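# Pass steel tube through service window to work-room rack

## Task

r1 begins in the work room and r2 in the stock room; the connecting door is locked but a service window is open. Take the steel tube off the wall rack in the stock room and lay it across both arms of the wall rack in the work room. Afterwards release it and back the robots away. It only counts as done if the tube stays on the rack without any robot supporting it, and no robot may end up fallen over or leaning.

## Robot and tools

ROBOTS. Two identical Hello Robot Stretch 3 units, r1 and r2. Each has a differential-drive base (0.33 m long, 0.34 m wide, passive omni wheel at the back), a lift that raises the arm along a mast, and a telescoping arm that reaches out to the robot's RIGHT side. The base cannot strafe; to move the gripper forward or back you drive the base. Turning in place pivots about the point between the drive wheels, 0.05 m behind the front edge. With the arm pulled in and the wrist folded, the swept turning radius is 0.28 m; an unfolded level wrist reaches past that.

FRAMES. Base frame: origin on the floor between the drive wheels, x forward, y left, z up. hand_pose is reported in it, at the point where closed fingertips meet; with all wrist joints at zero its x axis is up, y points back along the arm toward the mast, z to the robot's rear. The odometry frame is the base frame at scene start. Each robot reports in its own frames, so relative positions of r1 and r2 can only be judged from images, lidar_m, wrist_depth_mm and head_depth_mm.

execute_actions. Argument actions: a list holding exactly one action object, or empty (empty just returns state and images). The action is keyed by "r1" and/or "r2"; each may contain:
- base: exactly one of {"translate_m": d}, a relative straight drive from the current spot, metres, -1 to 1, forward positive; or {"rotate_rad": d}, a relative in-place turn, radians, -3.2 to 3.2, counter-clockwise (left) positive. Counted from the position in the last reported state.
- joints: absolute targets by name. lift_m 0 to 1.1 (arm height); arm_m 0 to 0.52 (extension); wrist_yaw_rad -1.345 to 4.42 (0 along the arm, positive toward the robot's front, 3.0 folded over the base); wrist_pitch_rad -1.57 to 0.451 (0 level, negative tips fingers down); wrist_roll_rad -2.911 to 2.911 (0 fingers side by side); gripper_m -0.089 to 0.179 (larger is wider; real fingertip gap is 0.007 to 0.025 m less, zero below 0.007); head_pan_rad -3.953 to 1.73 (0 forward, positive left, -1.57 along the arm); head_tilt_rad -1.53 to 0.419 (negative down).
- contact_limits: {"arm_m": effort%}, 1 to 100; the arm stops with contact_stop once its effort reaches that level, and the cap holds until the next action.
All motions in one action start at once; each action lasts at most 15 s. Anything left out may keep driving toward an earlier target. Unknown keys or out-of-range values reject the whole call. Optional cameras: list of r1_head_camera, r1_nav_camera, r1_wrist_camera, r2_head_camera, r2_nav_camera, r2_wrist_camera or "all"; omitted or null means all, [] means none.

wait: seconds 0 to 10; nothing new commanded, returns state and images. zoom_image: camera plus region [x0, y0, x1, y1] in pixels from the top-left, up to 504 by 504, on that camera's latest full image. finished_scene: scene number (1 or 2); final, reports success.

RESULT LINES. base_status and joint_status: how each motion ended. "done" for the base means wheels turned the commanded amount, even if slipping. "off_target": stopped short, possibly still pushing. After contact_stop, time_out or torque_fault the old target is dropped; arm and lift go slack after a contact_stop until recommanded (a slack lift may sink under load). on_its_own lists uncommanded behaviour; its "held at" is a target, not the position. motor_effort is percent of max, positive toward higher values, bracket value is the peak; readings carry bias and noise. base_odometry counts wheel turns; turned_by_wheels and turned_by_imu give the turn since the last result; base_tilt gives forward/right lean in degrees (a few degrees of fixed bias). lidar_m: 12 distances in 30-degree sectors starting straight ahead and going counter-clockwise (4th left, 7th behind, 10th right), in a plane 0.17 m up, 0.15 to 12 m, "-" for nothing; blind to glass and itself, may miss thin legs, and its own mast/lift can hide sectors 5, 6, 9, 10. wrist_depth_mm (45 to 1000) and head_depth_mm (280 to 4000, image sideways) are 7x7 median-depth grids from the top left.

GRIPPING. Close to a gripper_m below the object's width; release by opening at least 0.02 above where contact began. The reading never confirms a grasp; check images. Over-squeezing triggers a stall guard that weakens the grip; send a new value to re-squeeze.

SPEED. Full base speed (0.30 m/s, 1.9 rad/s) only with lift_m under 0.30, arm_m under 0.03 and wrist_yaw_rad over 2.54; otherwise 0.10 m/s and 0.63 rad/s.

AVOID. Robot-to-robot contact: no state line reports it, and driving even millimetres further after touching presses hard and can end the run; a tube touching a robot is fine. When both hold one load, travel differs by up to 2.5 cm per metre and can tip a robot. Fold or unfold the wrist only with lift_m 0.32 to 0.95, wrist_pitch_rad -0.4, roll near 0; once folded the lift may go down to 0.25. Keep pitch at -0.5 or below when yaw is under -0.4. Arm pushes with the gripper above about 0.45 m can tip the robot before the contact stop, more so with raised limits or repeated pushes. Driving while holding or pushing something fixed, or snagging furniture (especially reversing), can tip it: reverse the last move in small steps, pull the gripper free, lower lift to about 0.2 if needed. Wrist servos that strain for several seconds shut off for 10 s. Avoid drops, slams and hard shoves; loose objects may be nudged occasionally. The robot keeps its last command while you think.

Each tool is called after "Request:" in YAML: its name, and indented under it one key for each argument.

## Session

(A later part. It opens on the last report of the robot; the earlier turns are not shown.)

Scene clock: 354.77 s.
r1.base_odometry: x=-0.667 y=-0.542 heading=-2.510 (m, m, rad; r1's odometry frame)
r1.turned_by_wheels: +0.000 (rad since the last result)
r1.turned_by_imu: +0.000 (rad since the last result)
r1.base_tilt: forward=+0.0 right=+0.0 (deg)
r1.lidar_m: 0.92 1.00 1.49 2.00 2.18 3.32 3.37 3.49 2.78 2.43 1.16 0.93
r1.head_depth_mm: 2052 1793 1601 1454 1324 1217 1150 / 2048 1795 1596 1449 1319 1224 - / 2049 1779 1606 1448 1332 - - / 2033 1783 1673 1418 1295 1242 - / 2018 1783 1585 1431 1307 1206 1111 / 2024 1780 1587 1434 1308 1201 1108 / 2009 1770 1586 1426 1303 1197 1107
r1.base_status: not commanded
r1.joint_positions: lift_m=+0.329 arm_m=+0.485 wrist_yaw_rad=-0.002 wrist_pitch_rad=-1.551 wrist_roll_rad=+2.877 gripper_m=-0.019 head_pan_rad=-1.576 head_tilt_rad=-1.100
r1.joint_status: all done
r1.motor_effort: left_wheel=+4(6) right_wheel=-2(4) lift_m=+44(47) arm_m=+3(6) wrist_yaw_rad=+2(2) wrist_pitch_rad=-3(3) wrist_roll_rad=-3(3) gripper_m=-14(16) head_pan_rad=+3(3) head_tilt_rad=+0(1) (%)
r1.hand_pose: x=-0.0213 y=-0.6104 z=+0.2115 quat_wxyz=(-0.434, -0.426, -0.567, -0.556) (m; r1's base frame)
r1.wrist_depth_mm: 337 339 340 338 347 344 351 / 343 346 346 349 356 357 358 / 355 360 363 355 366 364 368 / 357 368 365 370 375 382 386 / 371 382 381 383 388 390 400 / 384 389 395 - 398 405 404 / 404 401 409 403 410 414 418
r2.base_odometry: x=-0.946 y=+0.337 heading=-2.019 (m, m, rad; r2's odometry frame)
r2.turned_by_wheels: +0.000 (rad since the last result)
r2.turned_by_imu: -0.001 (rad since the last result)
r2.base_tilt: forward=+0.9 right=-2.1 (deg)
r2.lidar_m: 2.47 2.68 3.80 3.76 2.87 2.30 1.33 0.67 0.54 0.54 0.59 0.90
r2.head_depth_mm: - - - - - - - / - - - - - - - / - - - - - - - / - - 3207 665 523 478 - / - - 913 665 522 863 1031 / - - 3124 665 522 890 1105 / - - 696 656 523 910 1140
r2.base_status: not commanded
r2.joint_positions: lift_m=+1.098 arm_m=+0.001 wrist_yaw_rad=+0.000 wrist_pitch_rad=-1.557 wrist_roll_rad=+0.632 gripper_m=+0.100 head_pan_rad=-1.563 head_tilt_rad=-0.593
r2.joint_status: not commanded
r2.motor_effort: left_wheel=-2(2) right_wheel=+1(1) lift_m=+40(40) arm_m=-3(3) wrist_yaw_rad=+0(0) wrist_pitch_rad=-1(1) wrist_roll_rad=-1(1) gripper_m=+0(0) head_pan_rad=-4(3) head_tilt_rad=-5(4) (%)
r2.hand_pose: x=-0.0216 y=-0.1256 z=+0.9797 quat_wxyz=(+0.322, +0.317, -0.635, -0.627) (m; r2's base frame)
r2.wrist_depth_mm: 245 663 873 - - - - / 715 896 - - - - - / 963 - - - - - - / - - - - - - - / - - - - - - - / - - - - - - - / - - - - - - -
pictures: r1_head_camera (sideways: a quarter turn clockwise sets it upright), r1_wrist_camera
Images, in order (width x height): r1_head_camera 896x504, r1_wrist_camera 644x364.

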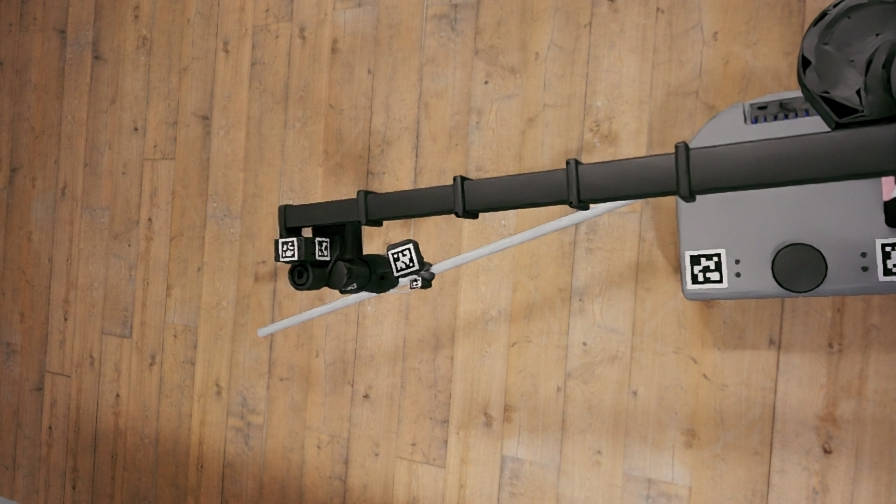

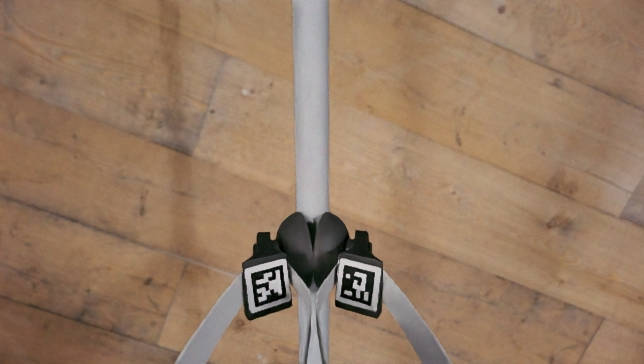

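Request:
execute_actions:
  actions:
    - {"r1":{"joints":{"arm_m":0.40},"contact_limits":{"arm_m":7}}}
  cameras: []

Request:
execute_actions:
  actions:
    - {"r1":{"joints":{"lift_m":0.285}}}
  cameras: ["r1_wrist_camera"]

Scene clock: 359.20 s.
r1.base_odometry: x=-0.667 y=-0.542 heading=-2.510 (m, m, rad; r1's odometry frame)
r1.turned_by_wheels: +0.000 (rad since the last result)
r1.turned_by_imu: +0.001 (rad since the last result)
r1.base_tilt: forward=+0.0 right=+0.1 (deg)
r1.lidar_m: 0.92 1.00 1.49 2.00 2.17 3.34 3.37 3.49 2.78 2.42 1.17 0.93
r1.head_depth_mm: 2051 1801 1610 1457 1319 1211 1149 / 2047 1791 1604 1450 1323 1227 - / 2028 1793 1599 1446 1316 - - / 2033 1778 1623 1407 1309 1244 - / 2016 1786 1586 1434 1313 1200 1111 / 2018 1764 1582 1434 1304 1197 1110 / 1996 1770 1580 1422 1304 1201 1107
r1.base_status: not commanded
r1.joint_positions: lift_m=+0.329 arm_m=+0.400 wrist_yaw_rad=-0.002 wrist_pitch_rad=-1.551 wrist_roll_rad=+2.876 gripper_m=-0.019 head_pan_rad=-1.576 head_tilt_rad=-1.100
r1.joint_status: all done
r1.motor_effort: left_wheel=+4(4) right_wheel=-2(3) lift_m=+44(45) arm_m=-4(5) wrist_yaw_rad=+2(0) wrist_pitch_rad=-3(3) wrist_roll_rad=-3(4) gripper_m=-15(14) head_pan_rad=+3(2) head_tilt_rad=+0(0) (%)
r1.contact_limits: arm_m 7 (drawing in: default 28, maximum 45; extending or still: default 37, maximum 61)
r1.hand_pose: x=-0.0213 y=-0.5261 z=+0.2115 quat_wxyz=(-0.434, -0.426, -0.567, -0.556) (m; r1's base frame)
r1.wrist_depth_mm: 337 341 341 340 347 348 348 / 347 350 350 352 357 359 362 / 352 354 360 355 366 370 370 / 366 369 368 369 373 379 384 / 373 375 377 379 388 390 394 / 388 384 391 - 397 402 406 / 398 400 408 406 413 417 419
r2.base_odometry: x=-0.946 y=+0.337 heading=-2.019 (m, m, rad; r2's odometry frame)
r2.turned_by_wheels: +0.000 (rad since the last result)
r2.turned_by_imu: -0.001 (rad since the last result)
r2.base_tilt: forward=+0.9 right=-2.1 (deg)
r2.lidar_m: 2.47 2.68 3.80 3.76 2.87 2.31 1.34 0.67 0.54 0.54 0.59 0.90
r2.head_depth_mm: - - - - - - - / - - - - - - - / - - - - - - - / - - 3117 664 523 479 - / - - 911 664 523 862 1029 / - - 3140 663 523 885 1106 / - - 696 655 522 913 1141
r2.base_status: not commanded
r2.joint_positions: lift_m=+1.098 arm_m=+0.001 wrist_yaw_rad=+0.000 wrist_pitch_rad=-1.557 wrist_roll_rad=+0.632 gripper_m=+0.100 head_pan_rad=-1.563 head_tilt_rad=-0.593
r2.joint_status: not commanded
r2.motor_effort: left_wheel=-1(2) right_wheel=+1(0) lift_m=+40(40) arm_m=-4(4) wrist_yaw_rad=+0(0) wrist_pitch_rad=-1(1) wrist_roll_rad=-1(1) gripper_m=+0(0) head_pan_rad=-4(3) head_tilt_rad=-5(5) (%)
r2.hand_pose: x=-0.0216 y=-0.1256 z=+0.9797 quat_wxyz=(+0.322, +0.317, -0.635, -0.627) (m; r2's base frame)
r2.wrist_depth_mm: 245 680 857 - - - - / 708 898 - - - - - / 955 - - - - - - / - - - - - - - / - - - - - - - / - - - - - - - / - - - - - - -
pictures: none
No camera images: the call's "cameras" was empty. Leave "cameras" out to get every camera's image.

Scene clock: 360.43 s.
r1.base_odometry: x=-0.667 y=-0.542 heading=-2.510 (m, m, rad; r1's odometry frame)
r1.turned_by_wheels: +0.000 (rad since the last result)
r1.turned_by_imu: +0.000 (rad since the last result)
r1.base_tilt: forward=-0.1 right=+0.1 (deg)
r1.lidar_m: 0.92 1.00 1.49 2.00 2.17 3.31 3.37 0.17 0.17 0.30 1.16 0.93
r1.head_depth_mm: 2067 1800 1616 1450 1327 1212 1145 / 2055 1799 1606 1455 1317 1227 - / 2039 1796 1591 1452 1321 - - / 2028 1787 1613 1404 1300 1243 - / 2030 1775 1587 1430 1313 1203 1112 / 2014 1778 1595 1438 1307 1200 1108 / 1995 1778 1583 1435 1308 1200 1107
r1.base_status: not commanded
r1.joint_positions: lift_m=+0.285 arm_m=+0.400 wrist_yaw_rad=-0.002 wrist_pitch_rad=-1.550 wrist_roll_rad=+2.876 gripper_m=-0.019 head_pan_rad=-1.576 head_tilt_rad=-1.100
r1.joint_status: all done
r1.motor_effort: left_wheel=+3(4) right_wheel=-2(2) lift_m=+26(39) arm_m=-4(4) wrist_yaw_rad=+1(2) wrist_pitch_rad=-3(4) wrist_roll_rad=-3(3) gripper_m=-14(13) head_pan_rad=+3(2) head_tilt_rad=+0(0) (%)
r1.hand_pose: x=-0.0213 y=-0.5261 z=+0.1673 quat_wxyz=(-0.434, -0.426, -0.567, -0.556) (m; r1's base frame)
r1.wrist_depth_mm: 297 297 299 297 303 308 307 / 302 308 307 309 313 318 315 / 311 316 316 319 323 325 325 / 322 325 321 325 330 330 337 / 333 332 335 335 345 345 346 / 339 343 345 - 352 356 353 / 355 352 354 358 364 367 370
r2.base_odometry: x=-0.946 y=+0.337 heading=-2.019 (m, m, rad; r2's odometry frame)
r2.turned_by_wheels: +0.000 (rad since the last result)
r2.turned_by_imu: +0.000 (rad since the last result)
r2.base_tilt: forward=+0.9 right=-2.1 (deg)
r2.lidar_m: 2.46 2.69 3.79 3.76 2.87 2.31 1.33 0.67 0.54 0.54 0.59 0.90
r2.head_depth_mm: - - - - - - - / - - - - - - - / - - - - - - - / - - 3127 664 523 479 - / - - 911 664 522 859 1023 / - - 3178 663 522 889 1103 / - - 695 654 522 912 1140
r2.base_status: not commanded
r2.joint_positions: lift_m=+1.098 arm_m=+0.001 wrist_yaw_rad=+0.000 wrist_pitch_rad=-1.557 wrist_roll_rad=+0.632 gripper_m=+0.100 head_pan_rad=-1.563 head_tilt_rad=-0.593
r2.joint_status: not commanded
r2.motor_effort: left_wheel=-1(2) right_wheel=+1(1) lift_m=+40(39) arm_m=-4(3) wrist_yaw_rad=+0(0) wrist_pitch_rad=-1(1) wrist_roll_rad=-1(1) gripper_m=+0(0) head_pan_rad=-3(4) head_tilt_rad=-5(4) (%)
r2.hand_pose: x=-0.0216 y=-0.1256 z=+0.9797 quat_wxyz=(+0.322, +0.317, -0.635, -0.627) (m; r2's base frame)
r2.wrist_depth_mm: 244 675 873 - - - - / 711 921 - - - - - / 959 - - - - - - / - - - - - - - / - - - - - - - / - - - - - - - / - - - - - - -
pictures: r1_wrist_camera
Images, in order (width x height): r1_wrist_camera 644x364.

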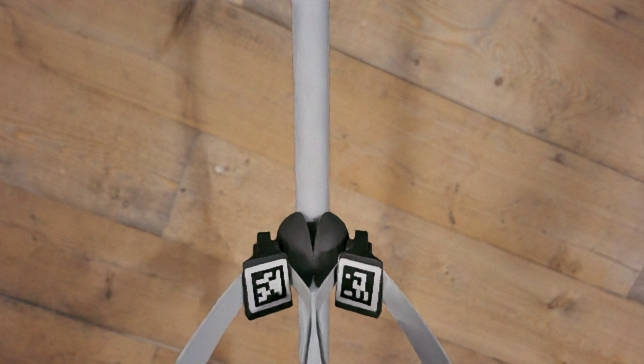

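Request:
execute_actions:
  actions:
    - {"r1":{"joints":{"lift_m":0.213}}}
  cameras: ["r1_wrist_camera","r1_head_camera"]

Scene clock: 364.77 s.
r1.base_odometry: x=-0.667 y=-0.542 heading=-2.510 (m, m, rad; r1's odometry frame)
r1.turned_by_wheels: +0.000 (rad since the last result)
r1.turned_by_imu: +0.000 (rad since the last result)
r1.base_tilt: forward=-0.1 right=+0.0 (deg)
r1.lidar_m: 0.92 1.00 1.49 2.00 2.17 3.29 3.37 3.48 0.18 2.42 1.17 0.93
r1.head_depth_mm: 2051 1803 1614 1447 1323 1218 1138 / 2044 1799 1604 1450 1319 1230 - / 2042 1782 1593 1445 1319 - - / 2029 1794 1596 1393 1313 1243 - / 2024 1772 1586 1438 1308 1203 1115 / 2020 1772 1589 1431 1308 1196 1112 / 2009 1772 1578 1431 1296 1199 1107
r1.base_status: not commanded
r1.joint_positions: lift_m=+0.222 arm_m=+0.400 wrist_yaw_rad=-0.002 wrist_pitch_rad=-1.553 wrist_roll_rad=+2.876 gripper_m=-0.019 head_pan_rad=-1.576 head_tilt_rad=-1.099
r1.joint_status: lift_m contact_stop (moved -0.063 of -0.072)
r1.on_its_own: lift_m is slack since a contact_stop, until your next command for it (your +0.213 is given up)
r1.motor_effort: left_wheel=+2(3) right_wheel=-1(3) lift_m=+32(32) arm_m=-3(4) wrist_yaw_rad=+2(1) wrist_pitch_rad=-2(3) wrist_roll_rad=-3(3) gripper_m=-14(15) head_pan_rad=+3(2) head_tilt_rad=+0(2) (%)
r1.hand_pose: x=-0.0213 y=-0.5255 z=+0.1039 quat_wxyz=(-0.434, -0.427, -0.566, -0.556) (m; r1's base frame)
r1.wrist_depth_mm: 239 240 241 242 247 246 251 / 244 247 248 250 253 255 258 / 252 255 255 255 262 261 264 / 260 263 263 264 267 269 271 / 269 268 272 271 275 277 281 / 278 279 281 - 282 285 289 / 284 285 289 290 295 295 301
r2.base_odometry: x=-0.946 y=+0.337 heading=-2.019 (m, m, rad; r2's odometry frame)
r2.turned_by_wheels: +0.000 (rad since the last result)
r2.turned_by_imu: -0.001 (rad since the last result)
r2.base_tilt: forward=+0.8 right=-2.3 (deg)
r2.lidar_m: 2.46 2.68 3.81 3.77 2.87 2.31 1.33 0.67 0.54 0.54 0.58 0.90
r2.head_depth_mm: - - - - - - - / - - - - - - - / - - - - - - - / - - 3143 664 523 479 - / - - 914 663 522 859 1027 / - - 3130 664 523 887 1100 / - - 696 652 523 912 1142
r2.base_status: not commanded
r2.joint_positions: lift_m=+1.098 arm_m=+0.001 wrist_yaw_rad=+0.000 wrist_pitch_rad=-1.557 wrist_roll_rad=+0.632 gripper_m=+0.100 head_pan_rad=-1.563 head_tilt_rad=-0.593
r2.joint_status: not commanded
r2.motor_effort: left_wheel=-1(2) right_wheel=+1(1) lift_m=+40(40) arm_m=-3(4) wrist_yaw_rad=+0(0) wrist_pitch_rad=-1(1) wrist_roll_rad=-1(1) gripper_m=+0(0) head_pan_rad=-4(4) head_tilt_rad=-4(4) (%)
r2.hand_pose: x=-0.0216 y=-0.1256 z=+0.9797 quat_wxyz=(+0.322, +0.317, -0.635, -0.627) (m; r2's base frame)
r2.wrist_depth_mm: 245 680 842 - - - - / 709 907 - - - - - / 948 - - - - - - / - - - - - - - / - - - - - - - / - - - - - - - / - - - - - - -
pictures: r1_head_camera (sideways: a quarter turn clockwise sets it upright), r1_wrist_camera
Images, in order (width x height): r1_head_camera 896x504, r1_wrist_camera 644x364.

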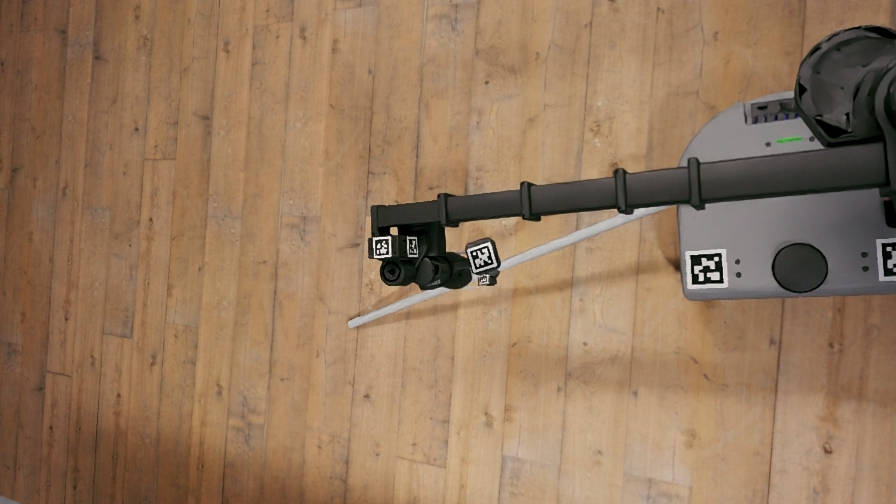

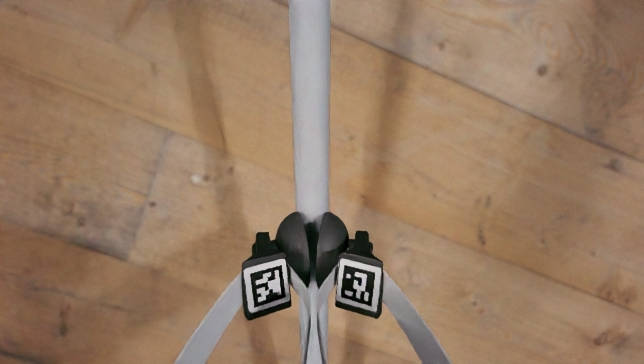

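Propped. Open, go deeper, regrip.

Request:
execute_actions:
  actions:
    - {"r1":{"joints":{"lift_m":0.222,"gripper_m":0.04}}}
  cameras: []

Request:
execute_actions:
  actions:
    - {"r1":{"joints":{"lift_m":0.206,"wrist_pitch_rad":-1.57}}}
  cameras: ["r1_wrist_camera"]

Request:
execute_actions:
  actions:
    - {"r1":{"joints":{"gripper_m":-0.028}}}
  cameras: ["r1_wrist_camera"]

Scene clock: 369.07 s.
r1.base_odometry: x=-0.667 y=-0.542 heading=-2.510 (m, m, rad; r1's odometry frame)
r1.turned_by_wheels: +0.000 (rad since the last result)
r1.turned_by_imu: +0.000 (rad since the last result)
r1.base_tilt: forward=+0.0 right=+0.1 (deg)
r1.lidar_m: 0.92 1.00 1.49 2.00 2.18 3.31 3.38 0.19 0.19 2.42 1.17 0.93
r1.head_depth_mm: 2054 1809 1604 1451 1326 1215 1138 / 2046 1800 1597 1443 1318 1229 - / 2034 1800 1604 1448 1324 - - / 2038 1797 1593 1394 1310 1246 - / 2033 1786 1591 1438 1311 1205 1115 / 2033 1774 1589 1439 1304 1205 1111 / 2001 1769 1585 1428 1309 1202 1113
r1.base_status: not commanded
r1.joint_positions: lift_m=+0.222 arm_m=+0.400 wrist_yaw_rad=-0.002 wrist_pitch_rad=-1.552 wrist_roll_rad=+2.876 gripper_m=+0.040 head_pan_rad=-1.576 head_tilt_rad=-1.099
r1.joint_status: all done
r1.motor_effort: left_wheel=+2(2) right_wheel=-1(2) lift_m=+31(34) arm_m=-4(4) wrist_yaw_rad=+1(1) wrist_pitch_rad=-3(3) wrist_roll_rad=-3(4) gripper_m=+0(98) head_pan_rad=+3(3) head_tilt_rad=+0(1) (%)
r1.hand_pose: x=-0.0213 y=-0.5256 z=+0.1040 quat_wxyz=(-0.434, -0.426, -0.566, -0.556) (m; r1's base frame)
r1.wrist_depth_mm: 239 240 241 242 246 247 250 / 245 246 249 248 253 254 257 / 252 254 254 256 259 260 263 / 257 260 263 263 265 270 275 / 268 270 270 270 275 278 280 / 275 278 - 277 282 284 288 / 283 284 289 290 293 293 297
r2.base_odometry: x=-0.946 y=+0.337 heading=-2.019 (m, m, rad; r2's odometry frame)
r2.turned_by_wheels: +0.000 (rad since the last result)
r2.turned_by_imu: -0.001 (rad since the last result)
r2.base_tilt: forward=+0.8 right=-2.1 (deg)
r2.lidar_m: 2.46 2.69 3.81 3.76 2.88 2.31 1.33 0.67 0.54 0.54 0.58 0.90
r2.head_depth_mm: - - - - - - - / - - - - - - - / - - - - - - - / - - 3181 662 522 479 - / - - 908 666 523 861 1028 / - - 3177 664 522 886 1106 / - - 697 652 522 912 1140
r2.base_status: not commanded
r2.joint_positions: lift_m=+1.098 arm_m=+0.001 wrist_yaw_rad=+0.000 wrist_pitch_rad=-1.557 wrist_roll_rad=+0.632 gripper_m=+0.100 head_pan_rad=-1.563 head_tilt_rad=-0.593
r2.joint_status: not commanded
r2.motor_effort: left_wheel=-2(2) right_wheel=+1(1) lift_m=+40(40) arm_m=-4(3) wrist_yaw_rad=+0(0) wrist_pitch_rad=-1(1) wrist_roll_rad=-1(1) gripper_m=+0(0) head_pan_rad=-4(4) head_tilt_rad=-4(5) (%)
r2.hand_pose: x=-0.0216 y=-0.1256 z=+0.9797 quat_wxyz=(+0.322, +0.317, -0.635, -0.627) (m; r2's base frame)
r2.wrist_depth_mm: 244 676 873 - - - - / 708 896 - - - - - / 954 - - - - - - / - - - - - - - / - - - - - - - / - - - - - - - / - - - - - - -
pictures: none
No camera images: the call's "cameras" was empty. Leave "cameras" out to get every camera's image.

Scene clock: 369.93 s.
r1.base_odometry: x=-0.667 y=-0.542 heading=-2.510 (m, m, rad; r1's odometry frame)
r1.turned_by_wheels: +0.000 (rad since the last result)
r1.turned_by_imu: +0.000 (rad since the last result)
r1.base_tilt: forward=-0.1 right=+0.0 (deg)
r1.lidar_m: 0.92 1.00 1.49 2.00 2.17 3.32 3.38 0.20 0.21 2.43 1.16 0.93
r1.head_depth_mm: 2059 1806 1613 1454 1323 1213 1131 / 2047 1796 1606 1446 1325 1230 - / 2051 1796 1603 1443 1318 - - / 2028 1790 1591 1400 1301 1242 - / 2009 1768 1586 1435 1310 1203 1113 / 2008 1784 1580 1427 1307 1205 1107 / 2005 1776 1580 1431 1300 1196 1111
r1.base_status: not commanded
r1.joint_positions: lift_m=+0.206 arm_m=+0.400 wrist_yaw_rad=-0.002 wrist_pitch_rad=-1.557 wrist_roll_rad=+2.876 gripper_m=+0.040 head_pan_rad=-1.576 head_tilt_rad=-1.099
r1.joint_status: all done
joint sent to its limit — the command would take r1.wrist_pitch_rad past its lower limit, so that joint was sent only as far as its limit.
r1.motor_effort: left_wheel=+2(2) right_wheel=-1(2) lift_m=+21(26) arm_m=-4(4) wrist_yaw_rad=+3(1) wrist_pitch_rad=-4(5) wrist_roll_rad=-3(3) gripper_m=+0(1) head_pan_rad=+3(3) head_tilt_rad=-1(1) (%)
r1.hand_pose: x=-0.0213 y=-0.5244 z=+0.0886 quat_wxyz=(-0.433, -0.427, -0.565, -0.558) (m; r1's base frame)
r1.wrist_depth_mm: 226 225 227 229 233 233 235 / 229 232 232 233 239 239 243 / 238 237 240 242 244 247 250 / 244 247 248 247 252 256 254 / 250 252 254 156 258 261 264 / 259 260 - 260 268 271 269 / 266 266 272 271 274 277 279
r2.base_odometry: x=-0.946 y=+0.337 heading=-2.019 (m, m, rad; r2's odometry frame)
r2.turned_by_wheels: +0.000 (rad since the last result)
r2.turned_by_imu: +0.000 (rad since the last result)
r2.base_tilt: forward=+0.9 right=-2.2 (deg)
r2.lidar_m: 2.46 2.68 3.80 3.76 2.87 2.31 1.33 0.67 0.54 0.54 0.58 0.90
r2.head_depth_mm: - - - - - - - / - - - - - - - / - - - - - - - / - - 3166 665 523 479 - / - - 909 663 521 861 1027 / - - 3171 664 522 889 1106 / - - 694 654 522 912 1139
r2.base_status: not commanded
r2.joint_positions: lift_m=+1.098 arm_m=+0.001 wrist_yaw_rad=+0.000 wrist_pitch_rad=-1.557 wrist_roll_rad=+0.632 gripper_m=+0.100 head_pan_rad=-1.563 head_tilt_rad=-0.593
r2.joint_status: not commanded
r2.motor_effort: left_wheel=-2(2) right_wheel=+1(1) lift_m=+40(40) arm_m=-3(3) wrist_yaw_rad=+0(0) wrist_pitch_rad=-1(1) wrist_roll_rad=-1(1) gripper_m=+0(0) head_pan_rad=-4(4) head_tilt_rad=-4(4) (%)
r2.hand_pose: x=-0.0216 y=-0.1256 z=+0.9797 quat_wxyz=(+0.322, +0.317, -0.635, -0.627) (m; r2's base frame)
r2.wrist_depth_mm: 244 676 863 - - - - / 705 897 - - - - - / 955 - - - - - - / - - - - - - - / - - - - - - - / - - - - - - - / - - - - - - -
pictures: r1_wrist_camera
Images, in order (width x height): r1_wrist_camera 644x364.

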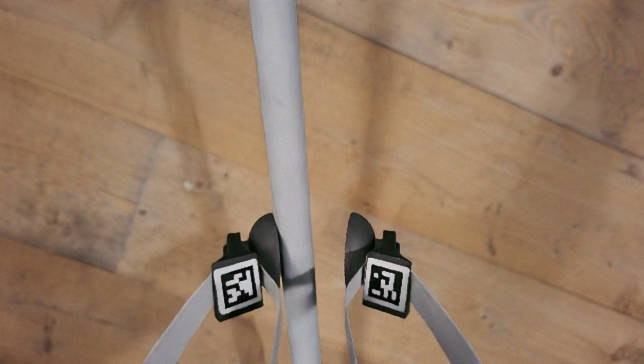

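Scene clock: 371.10 s.
r1.base_odometry: x=-0.667 y=-0.542 heading=-2.510 (m, m, rad; r1's odometry frame)
r1.turned_by_wheels: +0.000 (rad since the last result)
r1.turned_by_imu: +0.000 (rad since the last result)
r1.base_tilt: forward=-0.1 right=+0.1 (deg)
r1.lidar_m: 0.92 1.00 1.50 2.00 2.17 3.29 3.37 0.20 0.20 2.42 1.17 0.93
r1.head_depth_mm: 2056 1805 1608 1447 1326 1215 1135 / 2048 1791 1600 1448 1317 1225 - / 2044 1791 1603 1445 1318 - - / 2045 1789 1600 - 1298 1244 - / 2023 1788 1587 1421 1308 1208 1112 / 2016 1784 1583 1431 1309 1203 1112 / 2020 1775 1583 1422 1307 1197 1108
r1.base_status: not commanded
r1.joint_positions: lift_m=+0.206 arm_m=+0.400 wrist_yaw_rad=+0.004 wrist_pitch_rad=-1.556 wrist_roll_rad=+2.863 gripper_m=-0.027 head_pan_rad=-1.576 head_tilt_rad=-1.099
r1.joint_status: all done
r1.motor_effort: left_wheel=+2(2) right_wheel=-1(2) lift_m=+23(22) arm_m=-4(4) wrist_yaw_rad=-2(1) wrist_pitch_rad=-4(5) wrist_roll_rad=+3(3) gripper_m=-21(100) head_pan_rad=+2(3) head_tilt_rad=+0(1) (%)
r1.hand_pose: x=-0.0214 y=-0.5247 z=+0.0885 quat_wxyz=(-0.427, -0.422, -0.569, -0.561) (m; r1's base frame)
r1.wrist_depth_mm: 225 225 228 228 232 234 236 / 231 232 234 132 237 239 242 / 236 238 242 241 243 245 250 / 242 245 247 246 251 252 256 / 251 253 252 151 258 260 263 / 256 263 260 164 267 267 273 / 267 264 270 271 275 276 281
r2.base_odometry: x=-0.946 y=+0.337 heading=-2.019 (m, m, rad; r2's odometry frame)
r2.turned_by_wheels: +0.000 (rad since the last result)
r2.turned_by_imu: +0.000 (rad since the last result)
r2.base_tilt: forward=+0.9 right=-2.1 (deg)
r2.lidar_m: 2.46 2.69 3.82 3.77 2.88 2.31 1.33 0.67 0.54 0.54 0.59 0.90
r2.head_depth_mm: - - - - - - - / - - - - - - - / - - - - - - - / - - 3195 664 523 479 - / - - 908 663 523 862 1030 / - - 3201 665 523 890 1107 / - - 696 654 522 910 1139
r2.base_status: not commanded
r2.joint_positions: lift_m=+1.098 arm_m=+0.001 wrist_yaw_rad=+0.000 wrist_pitch_rad=-1.557 wrist_roll_rad=+0.632 gripper_m=+0.100 head_pan_rad=-1.563 head_tilt_rad=-0.593
r2.joint_status: not commanded
r2.motor_effort: left_wheel=-2(2) right_wheel=+1(1) lift_m=+40(40) arm_m=-5(4) wrist_yaw_rad=+1(1) wrist_pitch_rad=-1(1) wrist_roll_rad=-1(1) gripper_m=+0(0) head_pan_rad=-4(4) head_tilt_rad=-4(5) (%)
r2.hand_pose: x=-0.0216 y=-0.1256 z=+0.9797 quat_wxyz=(+0.322, +0.317, -0.635, -0.627) (m; r2's base frame)
r2.wrist_depth_mm: 244 665 862 - - - - / 715 888 - - - - - / 963 - - - - - - / - - - - - - - / - - - - - - - / - - - - - - - / - - - - - - -
pictures: r1_wrist_camera
Images, in order (width x height): r1_wrist_camera 644x364.

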